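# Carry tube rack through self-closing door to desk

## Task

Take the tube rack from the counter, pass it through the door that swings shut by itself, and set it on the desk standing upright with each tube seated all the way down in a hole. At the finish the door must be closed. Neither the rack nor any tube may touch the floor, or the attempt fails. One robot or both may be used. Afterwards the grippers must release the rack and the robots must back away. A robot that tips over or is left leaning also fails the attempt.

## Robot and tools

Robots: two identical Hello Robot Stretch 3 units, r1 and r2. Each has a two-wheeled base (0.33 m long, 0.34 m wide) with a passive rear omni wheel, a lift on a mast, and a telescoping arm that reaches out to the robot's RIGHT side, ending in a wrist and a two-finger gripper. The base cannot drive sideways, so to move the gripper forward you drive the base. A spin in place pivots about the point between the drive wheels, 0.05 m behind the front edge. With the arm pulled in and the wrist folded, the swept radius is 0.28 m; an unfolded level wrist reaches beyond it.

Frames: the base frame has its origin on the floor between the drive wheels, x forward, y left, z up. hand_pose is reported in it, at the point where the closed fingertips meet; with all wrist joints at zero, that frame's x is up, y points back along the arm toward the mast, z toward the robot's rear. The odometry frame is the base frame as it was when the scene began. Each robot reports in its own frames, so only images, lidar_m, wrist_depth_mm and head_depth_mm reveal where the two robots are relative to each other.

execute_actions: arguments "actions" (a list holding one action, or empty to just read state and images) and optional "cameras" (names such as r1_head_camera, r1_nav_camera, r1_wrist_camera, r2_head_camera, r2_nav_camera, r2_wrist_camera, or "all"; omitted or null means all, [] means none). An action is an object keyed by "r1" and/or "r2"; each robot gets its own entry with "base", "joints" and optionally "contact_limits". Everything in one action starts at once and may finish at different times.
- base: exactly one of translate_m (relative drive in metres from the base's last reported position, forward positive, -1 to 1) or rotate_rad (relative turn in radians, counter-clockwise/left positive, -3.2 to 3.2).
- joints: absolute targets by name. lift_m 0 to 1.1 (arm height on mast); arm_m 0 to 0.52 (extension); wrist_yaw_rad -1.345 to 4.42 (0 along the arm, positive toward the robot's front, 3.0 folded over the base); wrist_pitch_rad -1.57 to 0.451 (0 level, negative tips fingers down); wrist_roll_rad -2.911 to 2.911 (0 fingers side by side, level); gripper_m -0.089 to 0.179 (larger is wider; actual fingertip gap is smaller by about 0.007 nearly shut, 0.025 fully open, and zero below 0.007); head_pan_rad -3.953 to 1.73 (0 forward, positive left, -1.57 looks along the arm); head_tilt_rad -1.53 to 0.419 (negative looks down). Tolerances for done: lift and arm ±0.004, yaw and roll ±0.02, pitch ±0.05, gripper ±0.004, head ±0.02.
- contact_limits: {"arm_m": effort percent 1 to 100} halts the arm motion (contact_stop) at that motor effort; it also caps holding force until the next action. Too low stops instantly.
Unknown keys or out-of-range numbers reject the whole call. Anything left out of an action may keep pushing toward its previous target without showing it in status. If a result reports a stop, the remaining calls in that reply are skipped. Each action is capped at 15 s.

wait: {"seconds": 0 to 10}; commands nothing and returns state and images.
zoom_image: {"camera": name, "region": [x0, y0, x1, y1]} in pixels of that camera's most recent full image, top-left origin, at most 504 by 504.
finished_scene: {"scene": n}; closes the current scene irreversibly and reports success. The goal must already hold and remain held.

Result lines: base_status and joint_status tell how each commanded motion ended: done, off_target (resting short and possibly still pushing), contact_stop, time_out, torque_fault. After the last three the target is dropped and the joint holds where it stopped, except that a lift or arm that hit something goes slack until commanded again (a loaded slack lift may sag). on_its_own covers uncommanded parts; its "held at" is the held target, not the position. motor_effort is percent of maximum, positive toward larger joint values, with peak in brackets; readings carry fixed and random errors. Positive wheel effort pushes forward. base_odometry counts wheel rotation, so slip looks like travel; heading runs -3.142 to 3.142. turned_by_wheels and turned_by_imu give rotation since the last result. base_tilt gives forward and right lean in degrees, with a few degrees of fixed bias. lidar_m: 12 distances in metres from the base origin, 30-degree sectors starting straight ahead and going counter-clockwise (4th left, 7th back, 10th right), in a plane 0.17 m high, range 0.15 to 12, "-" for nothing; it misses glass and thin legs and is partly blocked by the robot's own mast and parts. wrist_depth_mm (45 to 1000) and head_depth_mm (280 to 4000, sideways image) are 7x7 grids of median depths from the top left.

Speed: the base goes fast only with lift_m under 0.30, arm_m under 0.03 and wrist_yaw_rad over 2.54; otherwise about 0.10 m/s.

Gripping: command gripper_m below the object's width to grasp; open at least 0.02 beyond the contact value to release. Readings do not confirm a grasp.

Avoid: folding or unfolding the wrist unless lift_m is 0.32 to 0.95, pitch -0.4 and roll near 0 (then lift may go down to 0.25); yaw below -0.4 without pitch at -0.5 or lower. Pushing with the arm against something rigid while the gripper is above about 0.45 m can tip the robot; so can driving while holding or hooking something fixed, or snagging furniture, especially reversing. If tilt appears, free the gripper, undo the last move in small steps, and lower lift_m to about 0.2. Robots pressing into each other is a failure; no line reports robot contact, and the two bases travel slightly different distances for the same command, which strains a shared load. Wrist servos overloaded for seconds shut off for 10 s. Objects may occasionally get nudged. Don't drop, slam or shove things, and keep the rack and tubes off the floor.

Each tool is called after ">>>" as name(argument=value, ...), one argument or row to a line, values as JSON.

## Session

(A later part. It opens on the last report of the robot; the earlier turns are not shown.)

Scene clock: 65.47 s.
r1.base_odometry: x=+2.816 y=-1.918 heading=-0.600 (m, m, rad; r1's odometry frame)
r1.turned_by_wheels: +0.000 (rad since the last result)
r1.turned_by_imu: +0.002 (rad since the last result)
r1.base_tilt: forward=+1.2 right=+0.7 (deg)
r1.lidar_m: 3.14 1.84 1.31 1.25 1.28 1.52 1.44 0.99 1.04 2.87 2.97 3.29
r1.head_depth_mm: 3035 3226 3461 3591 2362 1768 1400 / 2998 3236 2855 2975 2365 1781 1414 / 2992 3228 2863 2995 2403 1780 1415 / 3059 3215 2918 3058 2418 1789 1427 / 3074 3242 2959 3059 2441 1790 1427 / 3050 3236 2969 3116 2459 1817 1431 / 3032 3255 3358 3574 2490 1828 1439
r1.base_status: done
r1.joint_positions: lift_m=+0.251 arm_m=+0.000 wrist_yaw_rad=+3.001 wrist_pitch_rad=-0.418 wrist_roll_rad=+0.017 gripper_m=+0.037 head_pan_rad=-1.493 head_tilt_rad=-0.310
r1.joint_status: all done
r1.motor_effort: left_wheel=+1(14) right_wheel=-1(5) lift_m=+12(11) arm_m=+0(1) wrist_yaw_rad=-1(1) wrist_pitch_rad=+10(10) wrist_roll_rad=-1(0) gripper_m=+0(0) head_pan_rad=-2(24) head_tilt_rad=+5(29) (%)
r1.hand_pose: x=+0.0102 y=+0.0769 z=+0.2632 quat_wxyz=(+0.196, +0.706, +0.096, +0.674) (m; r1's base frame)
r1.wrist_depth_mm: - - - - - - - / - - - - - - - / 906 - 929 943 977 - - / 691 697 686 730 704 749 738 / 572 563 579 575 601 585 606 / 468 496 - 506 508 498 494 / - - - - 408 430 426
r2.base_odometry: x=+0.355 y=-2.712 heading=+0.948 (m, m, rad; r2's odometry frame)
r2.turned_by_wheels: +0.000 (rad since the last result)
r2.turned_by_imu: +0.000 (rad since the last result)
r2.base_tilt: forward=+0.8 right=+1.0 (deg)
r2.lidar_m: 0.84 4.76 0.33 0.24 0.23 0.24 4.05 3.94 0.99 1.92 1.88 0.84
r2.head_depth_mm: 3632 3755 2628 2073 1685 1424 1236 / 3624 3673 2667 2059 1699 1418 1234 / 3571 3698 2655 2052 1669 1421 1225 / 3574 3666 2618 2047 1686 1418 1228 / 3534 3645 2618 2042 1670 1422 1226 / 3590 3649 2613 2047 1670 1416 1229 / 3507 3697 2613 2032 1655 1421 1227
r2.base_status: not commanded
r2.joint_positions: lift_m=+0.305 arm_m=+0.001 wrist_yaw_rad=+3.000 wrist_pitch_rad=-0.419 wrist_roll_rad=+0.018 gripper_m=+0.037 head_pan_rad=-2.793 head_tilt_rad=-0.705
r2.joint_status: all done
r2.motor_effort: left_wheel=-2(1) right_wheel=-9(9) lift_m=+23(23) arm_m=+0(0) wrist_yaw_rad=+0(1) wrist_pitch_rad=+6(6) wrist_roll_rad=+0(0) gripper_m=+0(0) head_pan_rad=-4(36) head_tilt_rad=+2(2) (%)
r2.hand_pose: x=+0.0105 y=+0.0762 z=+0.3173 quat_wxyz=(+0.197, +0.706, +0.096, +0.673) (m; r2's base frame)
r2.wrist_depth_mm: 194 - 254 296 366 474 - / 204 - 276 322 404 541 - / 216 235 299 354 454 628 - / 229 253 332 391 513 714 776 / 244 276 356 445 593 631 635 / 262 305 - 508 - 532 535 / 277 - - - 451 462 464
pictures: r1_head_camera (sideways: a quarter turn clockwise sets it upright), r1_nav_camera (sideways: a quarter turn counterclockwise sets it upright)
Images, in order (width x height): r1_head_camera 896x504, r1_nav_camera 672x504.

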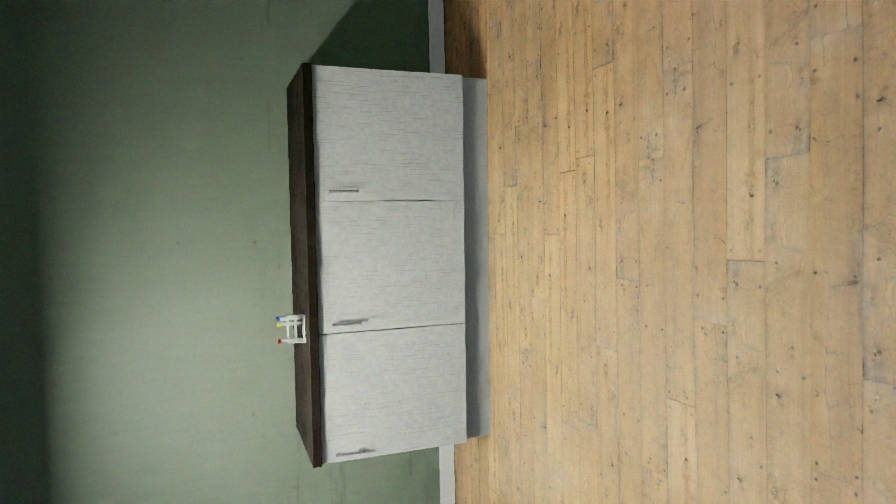

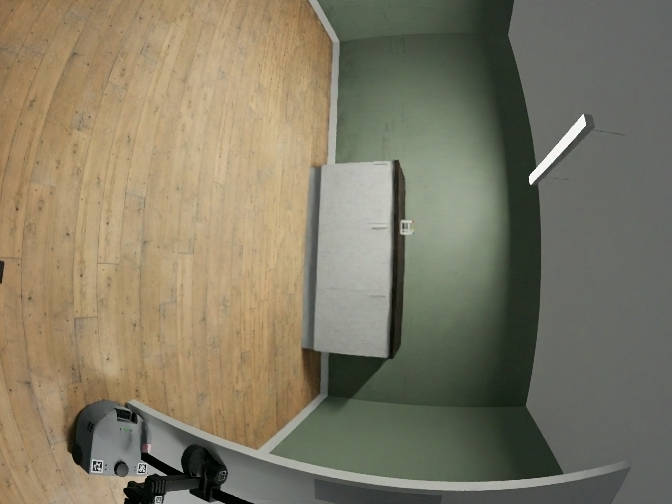

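>>> execute_actions(
  actions=[
    {"r1":{"base":{"rotate_rad":-1.335},"joints":{"head_pan_rad":0}}},
  ],
  cameras=[],
)

>>> execute_actions(
  actions=[
    {"r1":{"base":{"translate_m":1.0}}},
  ],
  cameras=[],
)

>>> execute_actions(
  actions=[
    {"r1":{"base":{"translate_m":1.0},"joints":{"head_tilt_rad":-0.4}}},
  ],
  cameras=["r1_head_camera"],
)

Scene clock: 68.30 s.
r1.base_odometry: x=+2.816 y=-1.918 heading=-1.935 (m, m, rad; r1's odometry frame)
r1.turned_by_wheels: -1.335 (rad since the last result)
r1.turned_by_imu: -1.338 (rad since the last result)
r1.base_tilt: forward=+1.3 right=+0.7 (deg)
r1.lidar_m: 2.88 3.76 3.16 2.75 1.49 1.25 1.25 1.40 1.46 1.44 0.99 2.68
r1.head_depth_mm: 2901 3134 2758 2892 2370 1772 1406 / 2984 3123 2814 2940 2391 1769 1404 / 3031 3186 2886 3002 2404 1785 1411 / 3097 3295 3013 3082 2411 1784 1418 / 3152 3351 3019 3175 2426 1790 1432 / 3210 3380 3690 3792 2447 1821 1443 / 3270 3504 3804 3827 2472 1823 1448
r1.base_status: done
r1.joint_positions: lift_m=+0.251 arm_m=+0.000 wrist_yaw_rad=+3.001 wrist_pitch_rad=-0.418 wrist_roll_rad=+0.017 gripper_m=+0.037 head_pan_rad=-0.007 head_tilt_rad=-0.309
r1.joint_status: all done
r1.motor_effort: left_wheel=+2(13) right_wheel=-2(7) lift_m=+12(12) arm_m=+0(1) wrist_yaw_rad=-1(2) wrist_pitch_rad=+9(9) wrist_roll_rad=+0(0) gripper_m=+0(1) head_pan_rad=+2(31) head_tilt_rad=+5(6) (%)
r1.hand_pose: x=+0.0102 y=+0.0769 z=+0.2632 quat_wxyz=(+0.196, +0.706, +0.096, +0.674) (m; r1's base frame)
r1.wrist_depth_mm: - - - - - - - / - - - - - - - / 908 - 928 956 930 979 - / 673 698 708 715 735 761 741 / 566 574 577 580 589 593 589 / 471 499 - 502 498 498 501 / - - - - 409 424 434
r2.base_odometry: x=+0.355 y=-2.712 heading=+0.948 (m, m, rad; r2's odometry frame)
r2.turned_by_wheels: +0.000 (rad since the last result)
r2.turned_by_imu: +0.000 (rad since the last result)
r2.base_tilt: forward=+0.7 right=+1.1 (deg)
r2.lidar_m: 0.84 4.76 0.33 0.24 0.23 0.24 4.01 3.94 0.99 1.92 1.88 0.84
r2.head_depth_mm: 3631 3677 2635 2052 1678 1422 1227 / 3562 3744 2652 2067 1671 1427 1236 / 3605 3694 2639 2058 1678 1410 1234 / 3573 3712 2639 2060 1677 1423 1229 / 3538 3592 2639 2055 1673 1421 1227 / 3486 3644 2603 2030 1666 1409 1223 / 3499 3719 2612 2031 1663 1408 1223
r2.base_status: not commanded
r2.joint_positions: lift_m=+0.305 arm_m=+0.001 wrist_yaw_rad=+3.000 wrist_pitch_rad=-0.419 wrist_roll_rad=+0.018 gripper_m=+0.037 head_pan_rad=-2.793 head_tilt_rad=-0.705
r2.joint_status: not commanded
r2.motor_effort: left_wheel=-1(1) right_wheel=-9(9) lift_m=+23(23) arm_m=+0(0) wrist_yaw_rad=+0(1) wrist_pitch_rad=+6(6) wrist_roll_rad=+0(0) gripper_m=+0(0) head_pan_rad=-3(3) head_tilt_rad=+2(1) (%)
r2.hand_pose: x=+0.0105 y=+0.0762 z=+0.3173 quat_wxyz=(+0.197, +0.706, +0.096, +0.673) (m; r2's base frame)
r2.wrist_depth_mm: 194 - 255 296 365 476 - / 204 - 275 321 402 544 - / 216 236 300 350 455 633 - / 229 254 329 390 515 720 770 / 244 277 356 447 590 639 637 / 261 304 - 503 - 541 538 / 280 - - - 451 467 467
pictures: none
No camera images: the call's "cameras" was empty. Leave "cameras" out to get every camera's image.

Scene clock: 73.33 s.
r1.base_odometry: x=+2.460 y=-2.852 heading=-1.935 (m, m, rad; r1's odometry frame)
r1.turned_by_wheels: +0.000 (rad since the last result)
r1.turned_by_imu: +0.003 (rad since the last result)
r1.base_tilt: forward=+1.3 right=+0.7 (deg)
r1.lidar_m: 1.91 2.86 2.95 2.95 2.65 2.23 2.22 1.99 0.80 1.14 1.88 1.91
r1.head_depth_mm: 2089 2231 2279 1889 2028 1772 1407 / 2114 2285 2333 1960 2070 1775 1402 / 2163 2295 2383 2002 2148 1789 1422 / 2222 2355 2466 2043 2207 1791 1424 / 2262 2379 2483 2100 2229 1804 1431 / 2308 2450 2629 2776 2449 1813 1435 / 2327 2515 2718 2953 2471 1820 1450
r1.base_status: done
r1.joint_positions: lift_m=+0.251 arm_m=+0.000 wrist_yaw_rad=+3.001 wrist_pitch_rad=-0.418 wrist_roll_rad=+0.017 gripper_m=+0.037 head_pan_rad=-0.007 head_tilt_rad=-0.309
r1.joint_status: not commanded
r1.motor_effort: left_wheel=+1(11) right_wheel=-1(6) lift_m=+12(12) arm_m=+0(0) wrist_yaw_rad=-1(1) wrist_pitch_rad=+9(9) wrist_roll_rad=+0(1) gripper_m=+0(1) head_pan_rad=+2(2) head_tilt_rad=+5(5) (%)
r1.hand_pose: x=+0.0102 y=+0.0769 z=+0.2632 quat_wxyz=(+0.196, +0.706, +0.096, +0.674) (m; r1's base frame)
r1.wrist_depth_mm: - - - - - - - / - - - - - - - / 884 - 950 934 938 987 - / 692 694 723 726 730 741 755 / 562 570 578 582 589 600 599 / 482 493 - 509 497 490 496 / - - - - 405 426 423
r2.base_odometry: x=+0.355 y=-2.712 heading=+0.948 (m, m, rad; r2's odometry frame)
r2.turned_by_wheels: +0.000 (rad since the last result)
r2.turned_by_imu: +0.000 (rad since the last result)
r2.base_tilt: forward=+0.8 right=+1.1 (deg)
r2.lidar_m: 0.84 4.75 0.33 0.24 0.23 0.24 1.04 3.95 2.49 1.92 1.88 0.84
r2.head_depth_mm: 3646 3659 2675 2066 1641 1422 1236 / 3474 3527 2613 2065 1368 1400 1228 / 3532 3474 2431 1315 1475 1386 1237 / 3550 3662 2656 1941 1561 1418 1235 / 3547 3659 2628 2037 1677 1414 1229 / 3502 3636 2642 2033 1670 1412 1228 / 3523 3681 2621 2036 1684 1414 1223
r2.base_status: not commanded
r2.joint_positions: lift_m=+0.305 arm_m=+0.001 wrist_yaw_rad=+3.000 wrist_pitch_rad=-0.419 wrist_roll_rad=+0.018 gripper_m=+0.037 head_pan_rad=-2.793 head_tilt_rad=-0.705
r2.joint_status: not commanded
r2.motor_effort: left_wheel=-1(1) right_wheel=-10(9) lift_m=+23(23) arm_m=+0(0) wrist_yaw_rad=+1(0) wrist_pitch_rad=+5(6) wrist_roll_rad=+0(0) gripper_m=+1(0) head_pan_rad=-3(3) head_tilt_rad=+2(1) (%)
r2.hand_pose: x=+0.0105 y=+0.0762 z=+0.3173 quat_wxyz=(+0.197, +0.706, +0.096, +0.673) (m; r2's base frame)
r2.wrist_depth_mm: 194 - 255 297 364 473 - / 205 - 275 322 401 539 - / 216 234 299 349 451 627 - / 229 254 333 390 513 710 788 / 243 277 354 447 589 630 636 / 262 303 - 509 - 535 537 / 277 - - - 453 461 465
pictures: none
No camera images: the call's "cameras" was empty. Leave "cameras" out to get every camera's image.

Scene clock: 78.37 s.
r1.base_odometry: x=+2.104 y=-3.787 heading=-1.935 (m, m, rad; r1's odometry frame)
r1.turned_by_wheels: +0.000 (rad since the last result)
r1.turned_by_imu: +0.003 (rad since the last result)
r1.base_tilt: forward=+1.3 right=+0.8 (deg)
r1.lidar_m: 0.94 1.08 2.74 2.73 3.08 3.19 3.18 1.46 1.88 1.87 1.10 0.94
r1.head_depth_mm: 1253 1344 1411 966 1036 1151 1279 / 1277 1376 1430 993 1065 1189 1323 / 1299 1416 1465 1022 1102 1220 1324 / 1323 1434 1495 1038 1131 1278 1332 / 1345 1461 1537 1067 1169 1316 1336 / 1377 1491 1575 1095 1206 1363 1342 / 1408 1528 1662 1124 1304 1604 1350
r1.base_status: done
r1.joint_positions: lift_m=+0.251 arm_m=+0.000 wrist_yaw_rad=+3.001 wrist_pitch_rad=-0.418 wrist_roll_rad=+0.017 gripper_m=+0.037 head_pan_rad=-0.007 head_tilt_rad=-0.396
r1.joint_status: all done
r1.motor_effort: left_wheel=+1(12) right_wheel=-1(6) lift_m=+11(12) arm_m=-1(0) wrist_yaw_rad=+0(0) wrist_pitch_rad=+9(10) wrist_roll_rad=-1(1) gripper_m=+0(0) head_pan_rad=+2(2) head_tilt_rad=-2(15) (%)
r1.hand_pose: x=+0.0102 y=+0.0769 z=+0.2632 quat_wxyz=(+0.196, +0.706, +0.096, +0.674) (m; r1's base frame)
r1.wrist_depth_mm: - - - - - - - / - - - - - - - / 882 - 933 967 969 954 - / 702 697 710 717 731 750 730 / 564 568 584 582 589 580 593 / 473 489 - 500 503 487 490 / - - - - 413 421 425
r2.base_odometry: x=+0.355 y=-2.712 heading=+0.948 (m, m, rad; r2's odometry frame)
r2.turned_by_wheels: +0.000 (rad since the last result)
r2.turned_by_imu: +0.000 (rad since the last result)
r2.base_tilt: forward=+0.8 right=+1.1 (deg)
r2.lidar_m: 0.84 4.76 0.33 0.24 0.23 0.24 4.02 3.94 2.50 1.92 1.89 0.84
r2.head_depth_mm: 3633 3695 2633 2042 1675 1413 1233 / 3567 3642 2627 2061 1671 1415 1230 / 3640 3687 2635 2064 1687 1414 1226 / 3517 3671 2641 2067 1683 1425 1228 / 3524 3680 2616 2047 1677 1419 1227 / 3574 3675 2591 2045 1668 1420 1224 / 3467 3617 2593 2038 1673 1412 1223
r2.base_status: not commanded
r2.joint_positions: lift_m=+0.305 arm_m=+0.001 wrist_yaw_rad=+3.000 wrist_pitch_rad=-0.419 wrist_roll_rad=+0.018 gripper_m=+0.037 head_pan_rad=-2.793 head_tilt_rad=-0.705
r2.joint_status: not commanded
r2.motor_effort: left_wheel=-1(1) right_wheel=-9(9) lift_m=+23(23) arm_m=+0(0) wrist_yaw_rad=+1(0) wrist_pitch_rad=+5(6) wrist_roll_rad=+0(0) gripper_m=+0(0) head_pan_rad=-3(4) head_tilt_rad=+3(1) (%)
r2.hand_pose: x=+0.0105 y=+0.0762 z=+0.3173 quat_wxyz=(+0.197, +0.706, +0.096, +0.673) (m; r2's base frame)
r2.wrist_depth_mm: 194 - 255 296 363 469 - / 204 - 274 321 401 542 - / 215 235 301 353 454 630 - / 229 254 331 386 511 720 777 / 245 275 356 451 593 637 636 / 260 305 - 503 - 533 538 / 278 - - - 453 466 464
pictures: r1_head_camera (sideways: a quarter turn clockwise sets it upright)
Images, in order (width x height): r1_head_camera 896x504.

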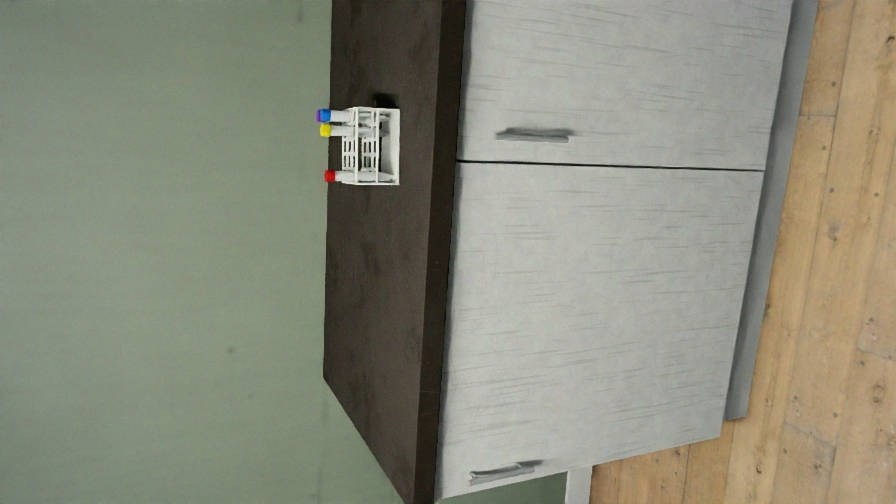

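>>> zoom_image(
  camera="r1_head_camera",
  region=[290, 70, 470, 220],
)

Region (290, 70, 470, 220) of r1_head_camera's 896x504 image, scaled by 2.800, with more detail than that image has.

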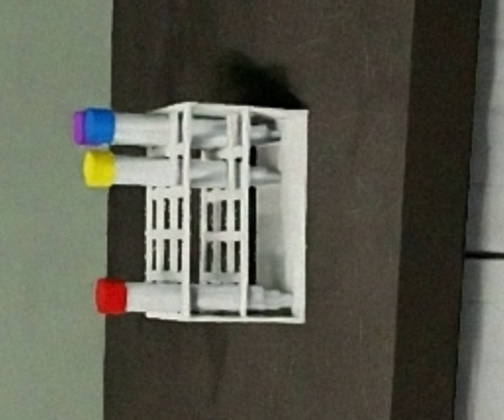

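>>> execute_actions(
  actions=[
    {"r1":{"base":{"translate_m":0.53}}},
  ],
  cameras=[],
)

>>> execute_actions(
  actions=[
    {"r1":{"base":{"rotate_rad":1.52},"joints":{"lift_m":0.94,"head_pan_rad":-1.57,"head_tilt_rad":-0.6}}},
  ],
  cameras=[],
)

>>> execute_actions(
  actions=[
    {"r1":{"base":{"translate_m":-0.135},"joints":{"wrist_yaw_rad":0,"gripper_m":0.179,"wrist_pitch_rad":-0.3,"wrist_roll_rad":0}}},
  ],
  cameras=["r1_head_camera","r1_wrist_camera"],
)

Scene clock: 83.20 s.
r1.base_odometry: x=+1.915 y=-4.282 heading=-1.935 (m, m, rad; r1's odometry frame)
r1.turned_by_wheels: +0.000 (rad since the last result)
r1.turned_by_imu: +0.001 (rad since the last result)
r1.base_tilt: forward=+1.3 right=+0.7 (deg)
r1.lidar_m: 0.43 0.49 1.94 2.62 2.97 3.70 3.67 1.93 1.98 0.89 0.50 0.43
r1.head_depth_mm: 826 889 963 889 595 485 548 / 842 908 983 898 602 505 574 / 859 925 1008 905 635 525 593 / 874 945 1029 912 640 528 620 / 888 961 1051 921 644 550 645 / 905 987 1078 926 648 581 670 / 923 1008 1100 939 653 607 701
r1.base_status: done
r1.joint_positions: lift_m=+0.251 arm_m=+0.000 wrist_yaw_rad=+3.001 wrist_pitch_rad=-0.418 wrist_roll_rad=+0.017 gripper_m=+0.037 head_pan_rad=-0.007 head_tilt_rad=-0.396
r1.joint_status: not commanded
r1.motor_effort: left_wheel=+1(11) right_wheel=-1(5) lift_m=+11(12) arm_m=+0(0) wrist_yaw_rad=+0(0) wrist_pitch_rad=+9(10) wrist_roll_rad=-1(0) gripper_m=+0(0) head_pan_rad=+3(2) head_tilt_rad=-2(2) (%)
r1.hand_pose: x=+0.0102 y=+0.0769 z=+0.2632 quat_wxyz=(+0.196, +0.706, +0.096, +0.674) (m; r1's base frame)
r1.wrist_depth_mm: - - - - - - - / - - - - - - - / 905 - 957 930 980 997 928 / 695 688 714 716 737 734 725 / 587 569 580 584 580 600 579 / 468 494 - 507 497 494 495 / - - - - 411 419 429
r2.base_odometry: x=+0.355 y=-2.712 heading=+0.948 (m, m, rad; r2's odometry frame)
r2.turned_by_wheels: +0.000 (rad since the last result)
r2.turned_by_imu: +0.000 (rad since the last result)
r2.base_tilt: forward=+0.7 right=+1.0 (deg)
r2.lidar_m: 0.84 4.76 0.33 0.24 0.23 0.24 4.04 3.94 2.50 1.92 1.88 0.84
r2.head_depth_mm: 3590 3746 2633 2052 1683 1428 1231 / 3621 3661 2639 2064 1682 1419 1230 / 3634 3707 2659 2036 1675 1418 1234 / 3576 3697 2637 2045 1671 1418 1232 / 3563 3660 2634 2037 1670 1413 1230 / 3567 3615 2635 2047 1678 1414 1221 / 3494 3663 2624 2046 1667 1416 1231
r2.base_status: not commanded
r2.joint_positions: lift_m=+0.305 arm_m=+0.001 wrist_yaw_rad=+3.000 wrist_pitch_rad=-0.419 wrist_roll_rad=+0.018 gripper_m=+0.037 head_pan_rad=-2.793 head_tilt_rad=-0.705
r2.joint_status: not commanded
r2.motor_effort: left_wheel=+0(1) right_wheel=-9(9) lift_m=+24(23) arm_m=+0(0) wrist_yaw_rad=+0(1) wrist_pitch_rad=+6(5) wrist_roll_rad=+0(0) gripper_m=+1(1) head_pan_rad=-4(3) head_tilt_rad=+2(1) (%)
r2.hand_pose: x=+0.0105 y=+0.0762 z=+0.3173 quat_wxyz=(+0.197, +0.706, +0.096, +0.673) (m; r2's base frame)
r2.wrist_depth_mm: 194 - 255 297 364 473 - / 204 - 276 320 402 544 - / 216 236 301 351 455 627 - / 229 254 328 387 518 717 777 / 243 277 354 449 594 636 631 / 261 304 - 509 - 534 537 / 278 - - - 452 461 465
pictures: none
No camera images: the call's "cameras" was empty. Leave "cameras" out to get every camera's image.

Scene clock: 90.30 s.
r1.base_odometry: x=+1.915 y=-4.282 heading=-0.415 (m, m, rad; r1's odometry frame)
r1.turned_by_wheels: +1.520 (rad since the last result)
r1.turned_by_imu: +1.526 (rad since the last result)
r1.base_tilt: forward=+1.3 right=+0.7 (deg)
r1.lidar_m: 2.63 2.87 3.73 3.70 2.20 2.00 1.01 0.52 0.43 0.43 0.48 1.78
r1.head_depth_mm: 837 935 859 606 - - 853 / 851 945 866 610 534 - 848 / 859 959 873 638 538 - - / 871 977 881 639 554 - 994 / 885 997 887 644 558 - 1121 / 897 1009 896 648 622 759 1124 / 910 1024 902 653 639 800 1126
r1.base_status: done
r1.joint_positions: lift_m=+0.939 arm_m=+0.000 wrist_yaw_rad=+3.001 wrist_pitch_rad=-0.418 wrist_roll_rad=+0.017 gripper_m=+0.037 head_pan_rad=-1.563 head_tilt_rad=-0.593
r1.joint_status: all done
r1.motor_effort: left_wheel=-3(11) right_wheel=+2(8) lift_m=+28(26) arm_m=+0(0) wrist_yaw_rad=+0(1) wrist_pitch_rad=+9(10) wrist_roll_rad=-1(0) gripper_m=+1(1) head_pan_rad=-3(29) head_tilt_rad=-4(23) (%)
r1.hand_pose: x=+0.0102 y=+0.0769 z=+0.9522 quat_wxyz=(+0.196, +0.706, +0.096, +0.674) (m; r1's base frame)
r1.wrist_depth_mm: - - - - - - - / - - - - - - - / - - - - - - - / - - - - - - - / - - - - - - - / - - - - - - - / - - - - - - -
r2.base_odometry: x=+0.355 y=-2.712 heading=+0.948 (m, m, rad; r2's odometry frame)
r2.turned_by_wheels: +0.000 (rad since the last result)
r2.turned_by_imu: +0.000 (rad since the last result)
r2.base_tilt: forward=+0.7 right=+1.1 (deg)
r2.lidar_m: 0.84 4.76 0.33 0.24 0.23 0.24 4.04 3.94 2.49 1.91 1.88 0.84
r2.head_depth_mm: 3645 3699 2629 2070 1688 1419 1237 / 3627 3681 2649 2058 1687 1421 1226 / 3571 3741 2647 2059 1683 1417 1226 / 3537 3714 2585 2059 1687 1419 1228 / 3567 3658 2611 2055 1665 1422 1215 / 3605 3602 2624 2062 1658 1413 1230 / 3516 3656 2634 2043 1671 1416 1227
r2.base_status: not commanded
r2.joint_positions: lift_m=+0.305 arm_m=+0.001 wrist_yaw_rad=+3.000 wrist_pitch_rad=-0.419 wrist_roll_rad=+0.018 gripper_m=+0.037 head_pan_rad=-2.793 head_tilt_rad=-0.705
r2.joint_status: not commanded
r2.motor_effort: left_wheel=-1(1) right_wheel=-9(9) lift_m=+23(23) arm_m=+0(0) wrist_yaw_rad=+0(1) wrist_pitch_rad=+6(6) wrist_roll_rad=+0(0) gripper_m=+0(0) head_pan_rad=-4(3) head_tilt_rad=+2(2) (%)
r2.hand_pose: x=+0.0105 y=+0.0762 z=+0.3173 quat_wxyz=(+0.197, +0.706, +0.096, +0.673) (m; r2's base frame)
r2.wrist_depth_mm: 194 - 254 297 367 471 - / 205 - 275 321 406 538 - / 217 236 300 350 449 632 - / 229 253 332 390 518 710 778 / 244 277 355 450 592 628 646 / 260 304 - 509 - 540 541 / 278 - - - 449 463 461
pictures: none
No camera images: the call's "cameras" was empty. Leave "cameras" out to get every camera's image.

Scene clock: 92.80 s.
r1.base_odometry: x=+1.792 y=-4.228 heading=-0.415 (m, m, rad; r1's odometry frame)
r1.turned_by_wheels: +0.000 (rad since the last result)
r1.turned_by_imu: +0.000 (rad since the last result)
r1.base_tilt: forward=+1.2 right=+0.7 (deg)
r1.lidar_m: 2.75 3.01 3.72 3.71 2.22 1.86 0.95 0.49 0.41 0.41 0.45 0.72
r1.head_depth_mm: 820 911 859 630 - - - / 832 927 866 633 515 - - / 842 936 876 610 - - - / 852 953 881 600 538 697 872 / 868 966 886 643 556 693 899 / 878 983 894 648 561 720 947 / 889 999 897 652 599 747 991
r1.base_status: done
r1.joint_positions: lift_m=+0.939 arm_m=+0.000 wrist_yaw_rad=+0.002 wrist_pitch_rad=-0.320 wrist_roll_rad=+0.002 gripper_m=+0.179 head_pan_rad=-1.563 head_tilt_rad=-0.593
r1.joint_status: all done
r1.motor_effort: left_wheel=-3(10) right_wheel=+2(4) lift_m=+27(28) arm_m=-1(0) wrist_yaw_rad=-1(1) wrist_pitch_rad=+10(14) wrist_roll_rad=-2(3) gripper_m=+0(83) head_pan_rad=-3(3) head_tilt_rad=-4(3) (%)
r1.hand_pose: x=-0.0211 y=-0.3810 z=+0.9748 quat_wxyz=(+0.698, +0.113, -0.699, -0.112) (m; r1's base frame)
r1.wrist_depth_mm: 805 776 728 704 669 657 622 / 844 814 774 760 716 694 653 / 509 522 537 323 539 604 618 / 366 377 374 348 372 411 419 / 289 298 299 304 308 314 321 / - 239 240 245 249 253 265 / - 232 216 206 208 210 -
r2.base_odometry: x=+0.355 y=-2.712 heading=+0.948 (m, m, rad; r2's odometry frame)
r2.turned_by_wheels: +0.000 (rad since the last result)
r2.turned_by_imu: +0.000 (rad since the last result)
r2.base_tilt: forward=+0.7 right=+1.0 (deg)
r2.lidar_m: 0.84 4.75 0.33 0.24 0.23 0.24 4.01 3.94 2.49 1.92 1.88 0.85
r2.head_depth_mm: 3694 3711 2645 2062 1687 1423 1233 / 3579 3715 2634 2046 1684 1419 1225 / 3611 3703 2630 2061 1681 1426 1224 / 3547 3627 2628 2049 1673 1426 1233 / 3532 3686 2619 2041 1670 1419 1227 / 3512 3585 2637 2034 1671 1419 1215 / 3534 3683 2602 2041 1670 1408 1220
r2.base_status: not commanded
r2.joint_positions: lift_m=+0.305 arm_m=+0.001 wrist_yaw_rad=+3.000 wrist_pitch_rad=-0.419 wrist_roll_rad=+0.018 gripper_m=+0.037 head_pan_rad=-2.793 head_tilt_rad=-0.705
r2.joint_status: not commanded
r2.motor_effort: left_wheel=-1(1) right_wheel=-9(9) lift_m=+23(23) arm_m=+0(0) wrist_yaw_rad=+0(0) wrist_pitch_rad=+6(6) wrist_roll_rad=+0(0) gripper_m=+1(0) head_pan_rad=-3(4) head_tilt_rad=+2(2) (%)
r2.hand_pose: x=+0.0105 y=+0.0762 z=+0.3173 quat_wxyz=(+0.197, +0.706, +0.096, +0.673) (m; r2's base frame)
r2.wrist_depth_mm: 194 - 254 297 365 474 - / 204 - 275 322 401 544 - / 216 235 299 351 454 634 - / 229 253 329 385 510 715 779 / 244 277 355 447 597 638 639 / 262 304 - 508 - 537 537 / 278 - - - 454 467 464
pictures: r1_head_camera (sideways: a quarter turn clockwise sets it upright), r1_wrist_camera
Images, in order (width x height): r1_head_camera 896x504, r1_wrist_camera 644x364.

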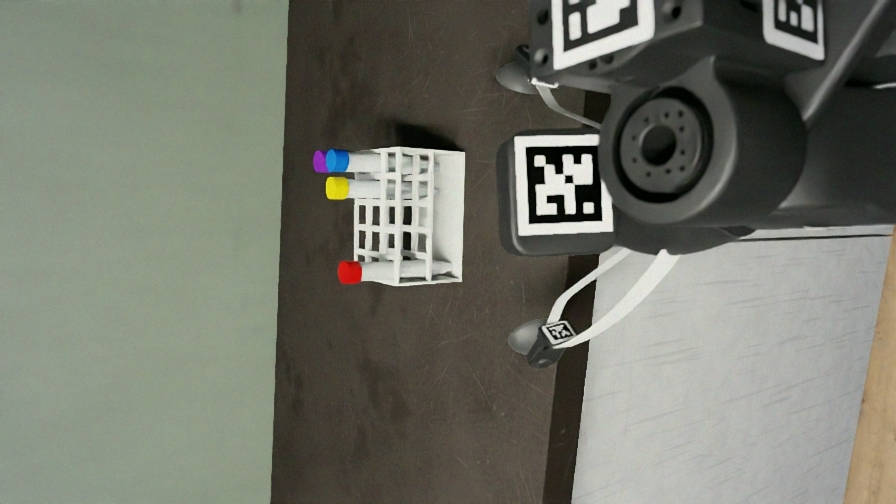

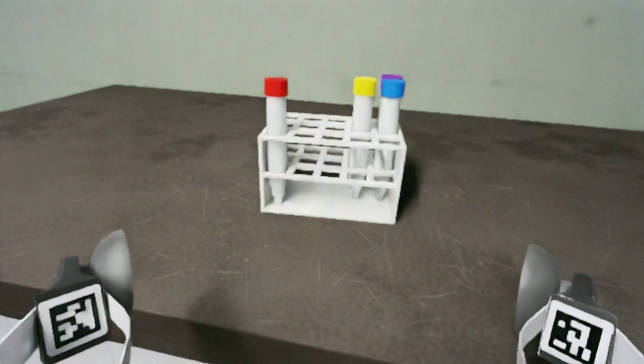

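>>> execute_actions(
  actions=[
    {"r1":{"base":{"rotate_rad":-0.09},"joints":{"lift_m":0.875,"wrist_pitch_rad":-0.15}}},
  ],
  cameras=[],
)

>>> execute_actions(
  actions=[
    {"r1":{"base":{"translate_m":0.056},"joints":{"arm_m":0.1}}},
  ],
  cameras=["r1_head_camera","r1_wrist_camera"],
)

Scene clock: 95.33 s.
r1.base_odometry: x=+1.792 y=-4.228 heading=-0.505 (m, m, rad; r1's odometry frame)
r1.turned_by_wheels: -0.090 (rad since the last result)
r1.turned_by_imu: -0.091 (rad since the last result)
r1.base_tilt: forward=+1.2 right=+0.8 (deg)
r1.lidar_m: 2.76 2.92 3.79 3.71 2.06 1.89 1.18 0.53 0.41 0.41 0.43 0.64
r1.head_depth_mm: 833 929 859 630 513 - - / 839 935 864 633 540 600 - / 844 941 866 627 533 - - / 843 946 880 610 530 663 848 / 849 950 886 620 558 670 860 / 852 954 893 647 543 680 882 / 859 961 898 653 545 692 897
r1.base_status: done
r1.joint_positions: lift_m=+0.876 arm_m=+0.000 wrist_yaw_rad=+0.001 wrist_pitch_rad=-0.171 wrist_roll_rad=+0.002 gripper_m=+0.179 head_pan_rad=-1.563 head_tilt_rad=-0.593
r1.joint_status: all done
r1.motor_effort: left_wheel=+3(7) right_wheel=-2(5) lift_m=+11(27) arm_m=+0(1) wrist_yaw_rad=-1(2) wrist_pitch_rad=+11(13) wrist_roll_rad=-2(2) gripper_m=+0(1) head_pan_rad=-2(2) head_tilt_rad=-3(4) (%)
r1.hand_pose: x=-0.0212 y=-0.3937 z=+0.9470 quat_wxyz=(+0.704, +0.061, -0.705, -0.060) (m; r1's base frame)
r1.wrist_depth_mm: 731 724 723 713 690 687 658 / 809 749 738 743 719 713 699 / 646 681 563 565 737 718 722 / 375 388 336 341 424 449 469 / 261 275 275 282 286 298 303 / - 208 209 214 218 221 238 / - 180 177 172 174 177 -
r2.base_odometry: x=+0.355 y=-2.712 heading=+0.948 (m, m, rad; r2's odometry frame)
r2.turned_by_wheels: +0.000 (rad since the last result)
r2.turned_by_imu: +0.000 (rad since the last result)
r2.base_tilt: forward=+1.0 right=+1.0 (deg)
r2.lidar_m: 0.84 4.75 0.33 0.24 0.23 0.24 4.02 3.94 2.50 1.93 1.88 0.84
r2.head_depth_mm: 3645 3658 2642 2062 1672 1422 1224 / 3577 3688 2627 2075 1679 1423 1233 / 3553 3725 2644 2072 1681 1420 1230 / 3497 3703 2631 2039 1671 1422 1230 / 3514 3640 2623 2045 1674 1416 1226 / 3483 3662 2615 2038 1664 1413 1225 / 3515 3643 2617 2043 1672 1412 1225
r2.base_status: not commanded
r2.joint_positions: lift_m=+0.305 arm_m=+0.001 wrist_yaw_rad=+3.000 wrist_pitch_rad=-0.419 wrist_roll_rad=+0.018 gripper_m=+0.037 head_pan_rad=-2.793 head_tilt_rad=-0.705
r2.joint_status: not commanded
r2.motor_effort: left_wheel=-1(1) right_wheel=-9(9) lift_m=+23(23) arm_m=+0(0) wrist_yaw_rad=+0(0) wrist_pitch_rad=+5(6) wrist_roll_rad=+0(0) gripper_m=+0(0) head_pan_rad=-3(4) head_tilt_rad=+1(2) (%)
r2.hand_pose: x=+0.0105 y=+0.0762 z=+0.3173 quat_wxyz=(+0.197, +0.706, +0.096, +0.673) (m; r2's base frame)
r2.wrist_depth_mm: 194 - 256 297 363 473 - / 204 - 276 321 403 542 - / 216 235 300 352 456 630 - / 229 253 330 388 515 712 786 / 244 277 357 444 593 634 637 / 262 304 - 499 - 539 535 / 278 - - - 451 463 465
pictures: none
No camera images: the call's "cameras" was empty. Leave "cameras" out to get every camera's image.

Scene clock: 97.30 s.
r1.base_odometry: x=+1.841 y=-4.255 heading=-0.505 (m, m, rad; r1's odometry frame)
r1.turned_by_wheels: +0.000 (rad since the last result)
r1.turned_by_imu: +0.000 (rad since the last result)
r1.base_tilt: forward=+1.3 right=+0.8 (deg)
r1.lidar_m: 2.70 2.86 3.79 3.72 2.06 1.94 1.19 0.54 0.42 0.41 0.44 0.65
r1.head_depth_mm: 838 935 860 642 - - 809 / 838 940 865 660 - - 820 / 846 943 871 612 - - 836 / 847 947 879 617 546 671 859 / 849 955 883 669 539 678 872 / 859 956 894 649 543 691 896 / 862 965 899 652 563 701 912
r1.base_status: done
r1.joint_positions: lift_m=+0.876 arm_m=+0.100 wrist_yaw_rad=+0.001 wrist_pitch_rad=-0.170 wrist_roll_rad=+0.002 gripper_m=+0.179 head_pan_rad=-1.563 head_tilt_rad=-0.593
r1.joint_status: all done
r1.motor_effort: left_wheel=+2(9) right_wheel=-2(2) lift_m=+11(11) arm_m=+5(5) wrist_yaw_rad=+0(1) wrist_pitch_rad=+11(11) wrist_roll_rad=-2(2) gripper_m=-1(0) head_pan_rad=-3(3) head_tilt_rad=-4(4) (%)
r1.hand_pose: x=-0.0212 y=-0.4930 z=+0.9471 quat_wxyz=(+0.704, +0.061, -0.705, -0.060) (m; r1's base frame)
r1.wrist_depth_mm: 651 664 633 613 604 592 597 / 682 667 650 644 627 626 614 / 623 681 614 666 219 645 626 / 374 384 335 259 219 440 464 / 261 279 242 245 228 298 303 / - 205 209 210 211 221 238 / - 165 168 171 174 175 -
r2.base_odometry: x=+0.355 y=-2.712 heading=+0.948 (m, m, rad; r2's odometry frame)
r2.turned_by_wheels: +0.000 (rad since the last result)
r2.turned_by_imu: +0.000 (rad since the last result)
r2.base_tilt: forward=+0.8 right=+1.1 (deg)
r2.lidar_m: 0.84 4.76 0.33 0.24 0.23 0.24 4.03 3.94 2.49 1.92 1.89 0.84
r2.head_depth_mm: 3642 3677 2651 2054 1675 1427 1238 / 3572 3641 2620 2056 1679 1418 1233 / 3585 3724 2640 2048 1675 1408 1235 / 3550 3663 2605 2044 1671 1414 1230 / 3540 3664 2624 2064 1670 1410 1227 / 3485 3694 2608 2050 1665 1417 1222 / 3531 3673 2606 2036 1659 1406 1223
r2.base_status: not commanded
r2.joint_positions: lift_m=+0.305 arm_m=+0.001 wrist_yaw_rad=+3.000 wrist_pitch_rad=-0.419 wrist_roll_rad=+0.018 gripper_m=+0.037 head_pan_rad=-2.793 head_tilt_rad=-0.705
r2.joint_status: not commanded
r2.motor_effort: left_wheel=-1(1) right_wheel=-9(9) lift_m=+24(23) arm_m=+0(0) wrist_yaw_rad=+0(1) wrist_pitch_rad=+6(6) wrist_roll_rad=+0(0) gripper_m=-1(1) head_pan_rad=-4(3) head_tilt_rad=+2(1) (%)
r2.hand_pose: x=+0.0105 y=+0.0762 z=+0.3173 quat_wxyz=(+0.197, +0.706, +0.096, +0.673) (m; r2's base frame)
r2.wrist_depth_mm: 194 - 255 297 369 475 - / 204 - 275 320 404 539 - / 215 236 301 351 449 625 - / 229 254 330 389 512 717 780 / 244 277 356 441 593 639 627 / 261 303 - 504 - 540 535 / 278 - - - 454 467 465
pictures: r1_head_camera (sideways: a quarter turn clockwise sets it upright), r1_wrist_camera
Images, in order (width x height): r1_head_camera 896x504, r1_wrist_camera 644x364.

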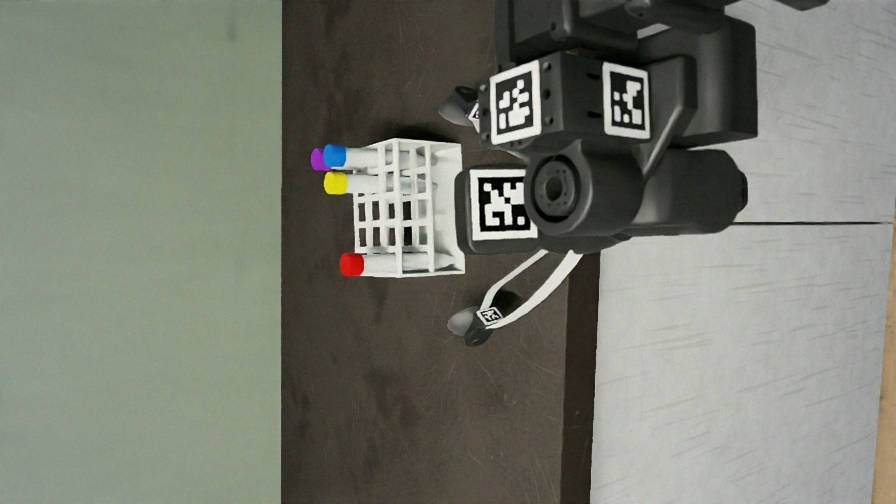

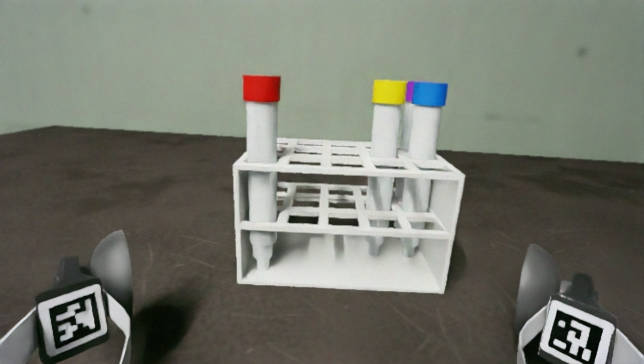

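>>> execute_actions(
  actions=[
    {"r1":{"base":{"translate_m":-0.011},"joints":{"arm_m":0.14,"lift_m":0.871}}},
  ],
  cameras=["r1_wrist_camera"],
)

>>> execute_actions(
  actions=[
    {"r1":{"joints":{"arm_m":0.19}}},
  ],
  cameras=["r1_head_camera","r1_wrist_camera"],
)

Scene clock: 99.43 s.
r1.base_odometry: x=+1.831 y=-4.249 heading=-0.505 (m, m, rad; r1's odometry frame)
r1.turned_by_wheels: +0.000 (rad since the last result)
r1.turned_by_imu: +0.000 (rad since the last result)
r1.base_tilt: forward=+1.2 right=+0.7 (deg)
r1.lidar_m: 2.71 2.88 3.76 3.69 2.06 1.94 1.19 0.53 0.42 0.41 0.44 0.64
r1.head_depth_mm: 837 934 859 668 - 666 809 / 840 938 863 684 - 665 816 / 844 946 871 610 - 672 837 / 848 948 878 598 538 668 851 / 851 956 885 668 540 675 871 / 859 958 892 648 543 686 886 / 857 961 903 650 564 699 907
r1.base_status: done
r1.joint_positions: lift_m=+0.872 arm_m=+0.140 wrist_yaw_rad=+0.001 wrist_pitch_rad=-0.170 wrist_roll_rad=+0.002 gripper_m=+0.179 head_pan_rad=-1.563 head_tilt_rad=-0.593
r1.joint_status: all done
r1.motor_effort: left_wheel=+2(4) right_wheel=-2(6) lift_m=+11(14) arm_m=+4(5) wrist_yaw_rad=+0(1) wrist_pitch_rad=+11(11) wrist_roll_rad=-2(2) gripper_m=+0(0) head_pan_rad=-2(2) head_tilt_rad=-4(4) (%)
r1.hand_pose: x=-0.0213 y=-0.5330 z=+0.9431 quat_wxyz=(+0.704, +0.061, -0.705, -0.060) (m; r1's base frame)
r1.wrist_depth_mm: 607 610 595 587 568 558 557 / 641 633 603 615 173 585 580 / 606 641 509 624 177 608 594 / 356 374 162 190 179 429 451 / 253 265 165 190 188 285 294 / - 201 182 201 187 214 231 / - 160 164 165 168 171 -
r2.base_odometry: x=+0.355 y=-2.712 heading=+0.948 (m, m, rad; r2's odometry frame)
r2.turned_by_wheels: +0.000 (rad since the last result)
r2.turned_by_imu: +0.000 (rad since the last result)
r2.base_tilt: forward=+0.9 right=+1.1 (deg)
r2.lidar_m: 0.84 4.75 0.33 0.24 0.23 0.24 4.03 3.94 2.49 1.92 1.88 0.84
r2.head_depth_mm: 3617 3811 2653 2059 1685 1417 1232 / 3618 3741 2628 2034 1677 1415 1229 / 3600 3699 2623 2069 1689 1416 1231 / 3544 3696 2626 2062 1673 1426 1229 / 3535 3723 2648 2041 1689 1423 1226 / 3553 3610 2606 2022 1673 1416 1223 / 3510 3678 2630 2026 1671 1411 1229
r2.base_status: not commanded
r2.joint_positions: lift_m=+0.305 arm_m=+0.001 wrist_yaw_rad=+3.000 wrist_pitch_rad=-0.419 wrist_roll_rad=+0.018 gripper_m=+0.037 head_pan_rad=-2.793 head_tilt_rad=-0.705
r2.joint_status: not commanded
r2.motor_effort: left_wheel=-2(1) right_wheel=-9(9) lift_m=+23(23) arm_m=+0(0) wrist_yaw_rad=+0(0) wrist_pitch_rad=+6(5) wrist_roll_rad=+0(0) gripper_m=+0(0) head_pan_rad=-3(3) head_tilt_rad=+0(2) (%)
r2.hand_pose: x=+0.0105 y=+0.0762 z=+0.3173 quat_wxyz=(+0.197, +0.706, +0.096, +0.673) (m; r2's base frame)
r2.wrist_depth_mm: 194 - 254 297 366 471 - / 204 - 275 322 401 542 - / 216 235 299 352 452 629 - / 230 253 330 390 515 718 784 / 245 277 357 447 591 635 633 / 261 305 - 507 - 535 541 / 278 - - - 453 458 465
pictures: r1_wrist_camera
Images, in order (width x height): r1_wrist_camera 644x364.

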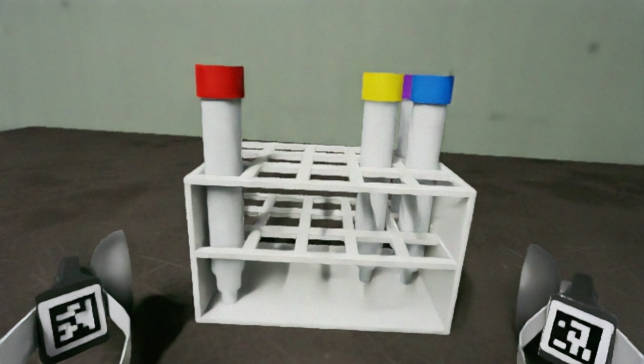

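Scene clock: 100.90 s.
r1.base_odometry: x=+1.831 y=-4.249 heading=-0.505 (m, m, rad; r1's odometry frame)
r1.turned_by_wheels: +0.000 (rad since the last result)
r1.turned_by_imu: +0.000 (rad since the last result)
r1.base_tilt: forward=+1.2 right=+0.8 (deg)
r1.lidar_m: 2.71 2.87 3.79 3.71 2.07 1.93 1.18 0.53 0.42 0.41 0.44 0.65
r1.head_depth_mm: 836 932 863 697 - 652 809 / 842 935 866 - 566 645 817 / 844 939 867 - 580 650 835 / 848 948 880 596 545 665 854 / 852 954 888 631 540 675 872 / 860 958 895 647 543 687 891 / 861 960 899 651 562 700 910
r1.base_status: not commanded
r1.joint_positions: lift_m=+0.872 arm_m=+0.190 wrist_yaw_rad=+0.001 wrist_pitch_rad=-0.170 wrist_roll_rad=+0.002 gripper_m=+0.179 head_pan_rad=-1.563 head_tilt_rad=-0.593
r1.joint_status: all done
r1.motor_effort: left_wheel=+2(2) right_wheel=-2(2) lift_m=+11(11) arm_m=+5(6) wrist_yaw_rad=-1(0) wrist_pitch_rad=+11(11) wrist_roll_rad=-2(2) gripper_m=+0(0) head_pan_rad=-2(2) head_tilt_rad=-3(3) (%)
r1.hand_pose: x=-0.0213 y=-0.5830 z=+0.9431 quat_wxyz=(+0.704, +0.061, -0.705, -0.060) (m; r1's base frame)
r1.wrist_depth_mm: 578 551 556 536 544 502 513 / 593 570 565 567 145 529 525 / 604 495 585 574 127 553 544 / 360 313 146 172 132 396 447 / 252 109 118 161 123 127 296 / - 115 137 153 142 125 229 / - 122 126 149 153 116 -
r2.base_odometry: x=+0.355 y=-2.712 heading=+0.948 (m, m, rad; r2's odometry frame)
r2.turned_by_wheels: +0.000 (rad since the last result)
r2.turned_by_imu: +0.000 (rad since the last result)
r2.base_tilt: forward=+0.9 right=+1.0 (deg)
r2.lidar_m: 0.84 4.74 0.33 0.24 0.23 0.24 4.03 3.92 2.50 1.91 1.88 0.84
r2.head_depth_mm: 3607 3701 2653 2078 1679 1425 1229 / 3620 3718 2661 2048 1683 1424 1238 / 3586 3694 2652 2050 1674 1422 1232 / 3550 3737 2629 2047 1656 1421 1228 / 3524 3637 2607 2045 1678 1417 1233 / 3530 3677 2646 2051 1669 1421 1232 / 3523 3634 2607 2048 1669 1419 1227
r2.base_status: not commanded
r2.joint_positions: lift_m=+0.305 arm_m=+0.001 wrist_yaw_rad=+3.000 wrist_pitch_rad=-0.419 wrist_roll_rad=+0.018 gripper_m=+0.037 head_pan_rad=-2.793 head_tilt_rad=-0.705
r2.joint_status: not commanded
r2.motor_effort: left_wheel=-1(1) right_wheel=-9(9) lift_m=+23(23) arm_m=+0(0) wrist_yaw_rad=+1(1) wrist_pitch_rad=+6(5) wrist_roll_rad=+0(0) gripper_m=+0(0) head_pan_rad=-3(3) head_tilt_rad=+1(2) (%)
r2.hand_pose: x=+0.0105 y=+0.0762 z=+0.3173 quat_wxyz=(+0.197, +0.706, +0.096, +0.673) (m; r2's base frame)
r2.wrist_depth_mm: 194 - 254 298 366 470 - / 205 - 276 322 404 548 - / 216 235 299 352 451 632 - / 229 253 329 390 512 711 788 / 245 278 355 446 598 637 639 / 262 304 - 507 - 534 536 / 279 - - - 454 466 462
pictures: r1_head_camera (sideways: a quarter turn clockwise sets it upright), r1_wrist_camera
Images, in order (width x height): r1_head_camera 896x504, r1_wrist_camera 644x364.

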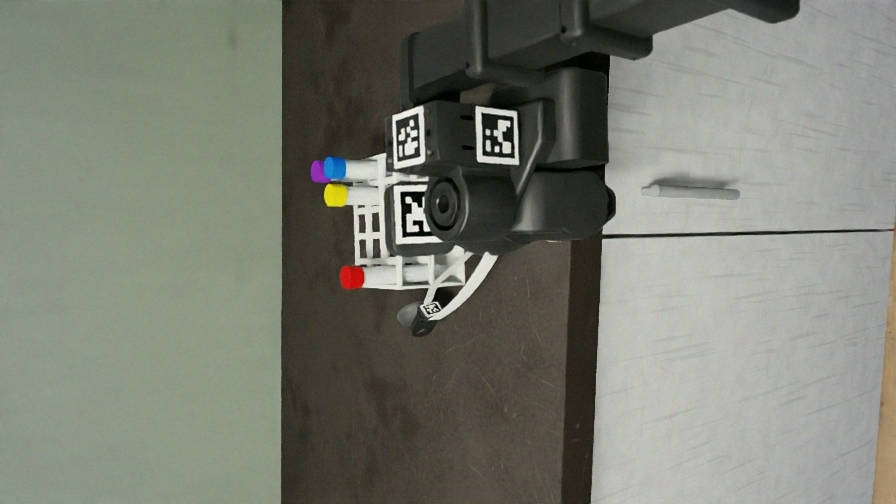

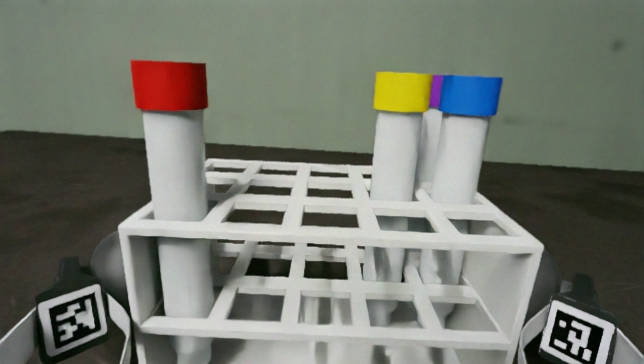

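>>> execute_actions(
  actions=[
    {"r1":{"joints":{"gripper_m":0.088}}},
  ],
  cameras=["r1_wrist_camera"],
)

>>> execute_actions(
  actions=[
    {"r1":{"joints":{"lift_m":0.92}}},
  ],
  cameras=["r1_head_camera","r1_wrist_camera"],
)

Scene clock: 102.63 s.
r1.base_odometry: x=+1.831 y=-4.249 heading=-0.505 (m, m, rad; r1's odometry frame)
r1.turned_by_wheels: +0.000 (rad since the last result)
r1.turned_by_imu: +0.000 (rad since the last result)
r1.base_tilt: forward=+1.2 right=+0.8 (deg)
r1.lidar_m: 2.71 2.87 3.79 3.71 2.06 1.93 1.19 0.53 0.42 0.41 0.44 0.64
r1.head_depth_mm: 834 930 860 694 - 651 804 / 841 937 868 - 566 645 820 / 845 941 834 - 579 648 837 / 850 949 879 613 547 667 850 / 852 951 884 633 540 676 870 / 854 958 894 647 543 687 890 / 860 961 902 650 563 698 911
r1.base_status: not commanded
r1.joint_positions: lift_m=+0.872 arm_m=+0.190 wrist_yaw_rad=+0.001 wrist_pitch_rad=-0.170 wrist_roll_rad=+0.003 gripper_m=+0.089 head_pan_rad=-1.563 head_tilt_rad=-0.593
r1.joint_status: all done
r1.motor_effort: left_wheel=+2(2) right_wheel=-2(2) lift_m=+11(11) arm_m=+5(4) wrist_yaw_rad=+0(2) wrist_pitch_rad=+11(10) wrist_roll_rad=-2(2) gripper_m=-19(94) head_pan_rad=-2(3) head_tilt_rad=-3(3) (%)
r1.hand_pose: x=-0.0213 y=-0.5830 z=+0.9431 quat_wxyz=(+0.704, +0.060, -0.705, -0.060) (m; r1's base frame)
r1.wrist_depth_mm: 564 555 554 531 525 521 517 / 604 581 582 566 141 537 547 / 623 575 590 589 142 561 551 / 359 361 138 169 147 431 445 / 252 230 133 177 156 149 292 / 195 135 135 151 156 135 218 / - 148 153 162 162 145 177
r2.base_odometry: x=+0.355 y=-2.712 heading=+0.948 (m, m, rad; r2's odometry frame)
r2.turned_by_wheels: +0.000 (rad since the last result)
r2.turned_by_imu: +0.000 (rad since the last result)
r2.base_tilt: forward=+0.8 right=+1.0 (deg)
r2.lidar_m: 0.84 4.77 0.33 0.24 0.23 0.24 4.05 3.93 2.50 1.92 1.89 0.84
r2.head_depth_mm: 3568 3683 2642 2058 1681 1414 1234 / 3584 3751 2645 2061 1689 1415 1233 / 3537 3648 2647 2058 1693 1420 1226 / 3598 3721 2632 2064 1671 1416 1228 / 3546 3697 2634 2058 1679 1412 1226 / 3570 3660 2639 2030 1664 1419 1226 / 3524 3664 2599 2037 1681 1411 1228
r2.base_status: not commanded
r2.joint_positions: lift_m=+0.305 arm_m=+0.001 wrist_yaw_rad=+3.000 wrist_pitch_rad=-0.419 wrist_roll_rad=+0.018 gripper_m=+0.037 head_pan_rad=-2.793 head_tilt_rad=-0.705
r2.joint_status: not commanded
r2.motor_effort: left_wheel=-1(1) right_wheel=-9(10) lift_m=+24(23) arm_m=+0(0) wrist_yaw_rad=+0(0) wrist_pitch_rad=+5(6) wrist_roll_rad=+0(0) gripper_m=+0(1) head_pan_rad=-3(3) head_tilt_rad=+1(1) (%)
r2.hand_pose: x=+0.0105 y=+0.0762 z=+0.3173 quat_wxyz=(+0.197, +0.706, +0.096, +0.673) (m; r2's base frame)
r2.wrist_depth_mm: 194 - 254 298 364 476 - / 205 - 275 322 403 542 - / 215 235 300 350 452 633 - / 229 254 331 387 518 714 782 / 244 276 356 445 594 635 635 / 261 304 - 504 - 539 537 / 278 - - - 453 469 467
pictures: r1_wrist_camera
Images, in order (width x height): r1_wrist_camera 644x364.

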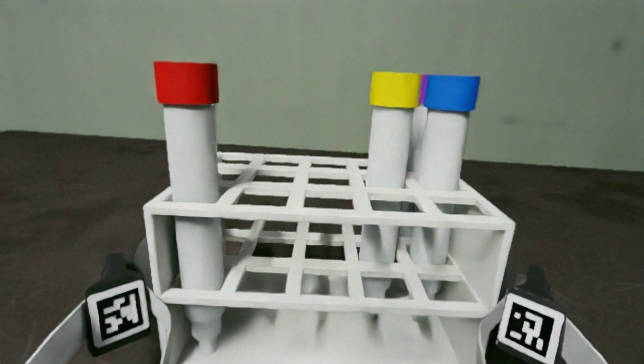

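Scene clock: 103.90 s.
r1.base_odometry: x=+1.831 y=-4.249 heading=-0.505 (m, m, rad; r1's odometry frame)
r1.turned_by_wheels: +0.000 (rad since the last result)
r1.turned_by_imu: +0.000 (rad since the last result)
r1.base_tilt: forward=+1.3 right=+0.7 (deg)
r1.lidar_m: 2.71 2.88 3.80 3.69 2.06 1.94 1.19 0.53 0.42 0.41 0.44 0.64
r1.head_depth_mm: 835 929 911 - 546 633 802 / 840 937 967 - 515 643 818 / 841 943 600 - 522 649 838 / 849 948 776 608 535 665 851 / 851 952 887 643 538 675 869 / 859 954 895 648 543 687 889 / 861 964 896 652 562 700 909
r1.base_status: not commanded
r1.joint_positions: lift_m=+0.919 arm_m=+0.190 wrist_yaw_rad=+0.001 wrist_pitch_rad=-0.176 wrist_roll_rad=+0.002 gripper_m=+0.089 head_pan_rad=-1.563 head_tilt_rad=-0.593
r1.joint_status: all done
r1.motor_effort: left_wheel=+2(2) right_wheel=-2(2) lift_m=+29(29) arm_m=+4(5) wrist_yaw_rad=-1(0) wrist_pitch_rad=+14(14) wrist_roll_rad=-2(2) gripper_m=-19(19) head_pan_rad=-2(3) head_tilt_rad=-4(3) (%)
r1.hand_pose: x=-0.0213 y=-0.5826 z=+0.9895 quat_wxyz=(+0.704, +0.063, -0.705, -0.062) (m; r1's base frame)
r1.wrist_depth_mm: 581 558 545 539 518 511 508 / 595 580 567 565 146 534 525 / 622 608 587 588 147 575 552 / 490 495 138 196 150 588 578 / 346 316 133 178 157 150 402 / 270 139 136 151 158 136 298 / 216 204 155 162 164 145 241
r2.base_odometry: x=+0.355 y=-2.712 heading=+0.948 (m, m, rad; r2's odometry frame)
r2.turned_by_wheels: +0.000 (rad since the last result)
r2.turned_by_imu: +0.000 (rad since the last result)
r2.base_tilt: forward=+0.8 right=+1.0 (deg)
r2.lidar_m: 0.84 4.76 0.33 0.24 0.23 0.24 4.06 3.94 2.49 1.92 1.88 0.84
r2.head_depth_mm: 3644 3705 2654 2083 1694 1424 1245 / 3649 3703 2650 2068 1682 1428 1229 / 3554 3652 2633 2046 1669 1427 1235 / 3539 3690 2633 2066 1684 1419 1224 / 3539 3686 2628 2051 1673 1417 1231 / 3458 3706 2611 2049 1658 1414 1225 / 3493 3618 2602 2048 1665 1419 1213
r2.base_status: not commanded
r2.joint_positions: lift_m=+0.305 arm_m=+0.001 wrist_yaw_rad=+3.000 wrist_pitch_rad=-0.419 wrist_roll_rad=+0.018 gripper_m=+0.037 head_pan_rad=-2.793 head_tilt_rad=-0.705
r2.joint_status: not commanded
r2.motor_effort: left_wheel=-1(1) right_wheel=-9(9) lift_m=+23(23) arm_m=+0(0) wrist_yaw_rad=+0(0) wrist_pitch_rad=+6(6) wrist_roll_rad=+0(0) gripper_m=-1(1) head_pan_rad=-3(4) head_tilt_rad=+0(2) (%)
r2.hand_pose: x=+0.0105 y=+0.0762 z=+0.3173 quat_wxyz=(+0.197, +0.706, +0.096, +0.673) (m; r2's base frame)
r2.wrist_depth_mm: 194 - 255 298 366 470 - / 204 - 274 322 404 544 - / 216 236 300 352 452 631 - / 229 254 329 389 517 726 779 / 244 276 357 448 597 633 644 / 261 304 - 503 - 535 540 / 277 - - - 454 464 467
pictures: r1_head_camera (sideways: a quarter turn clockwise sets it upright), r1_wrist_camera
Images, in order (width x height): r1_head_camera 896x504, r1_wrist_camera 644x364.

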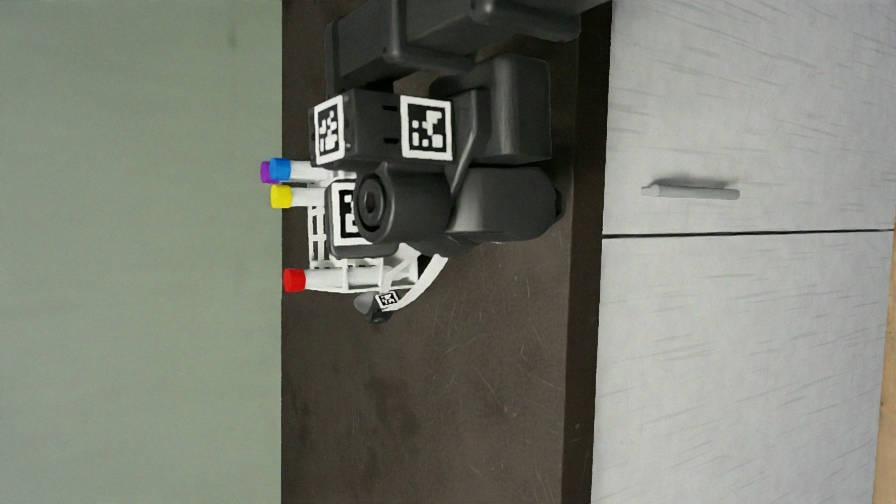

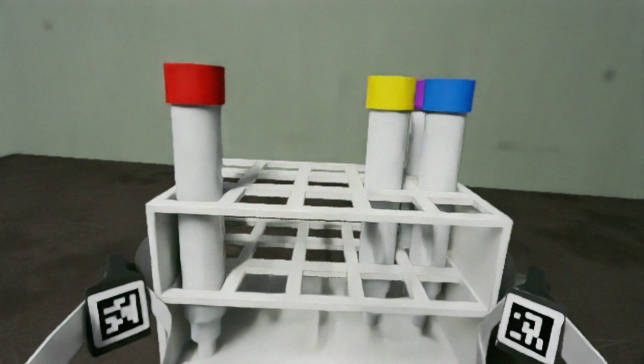

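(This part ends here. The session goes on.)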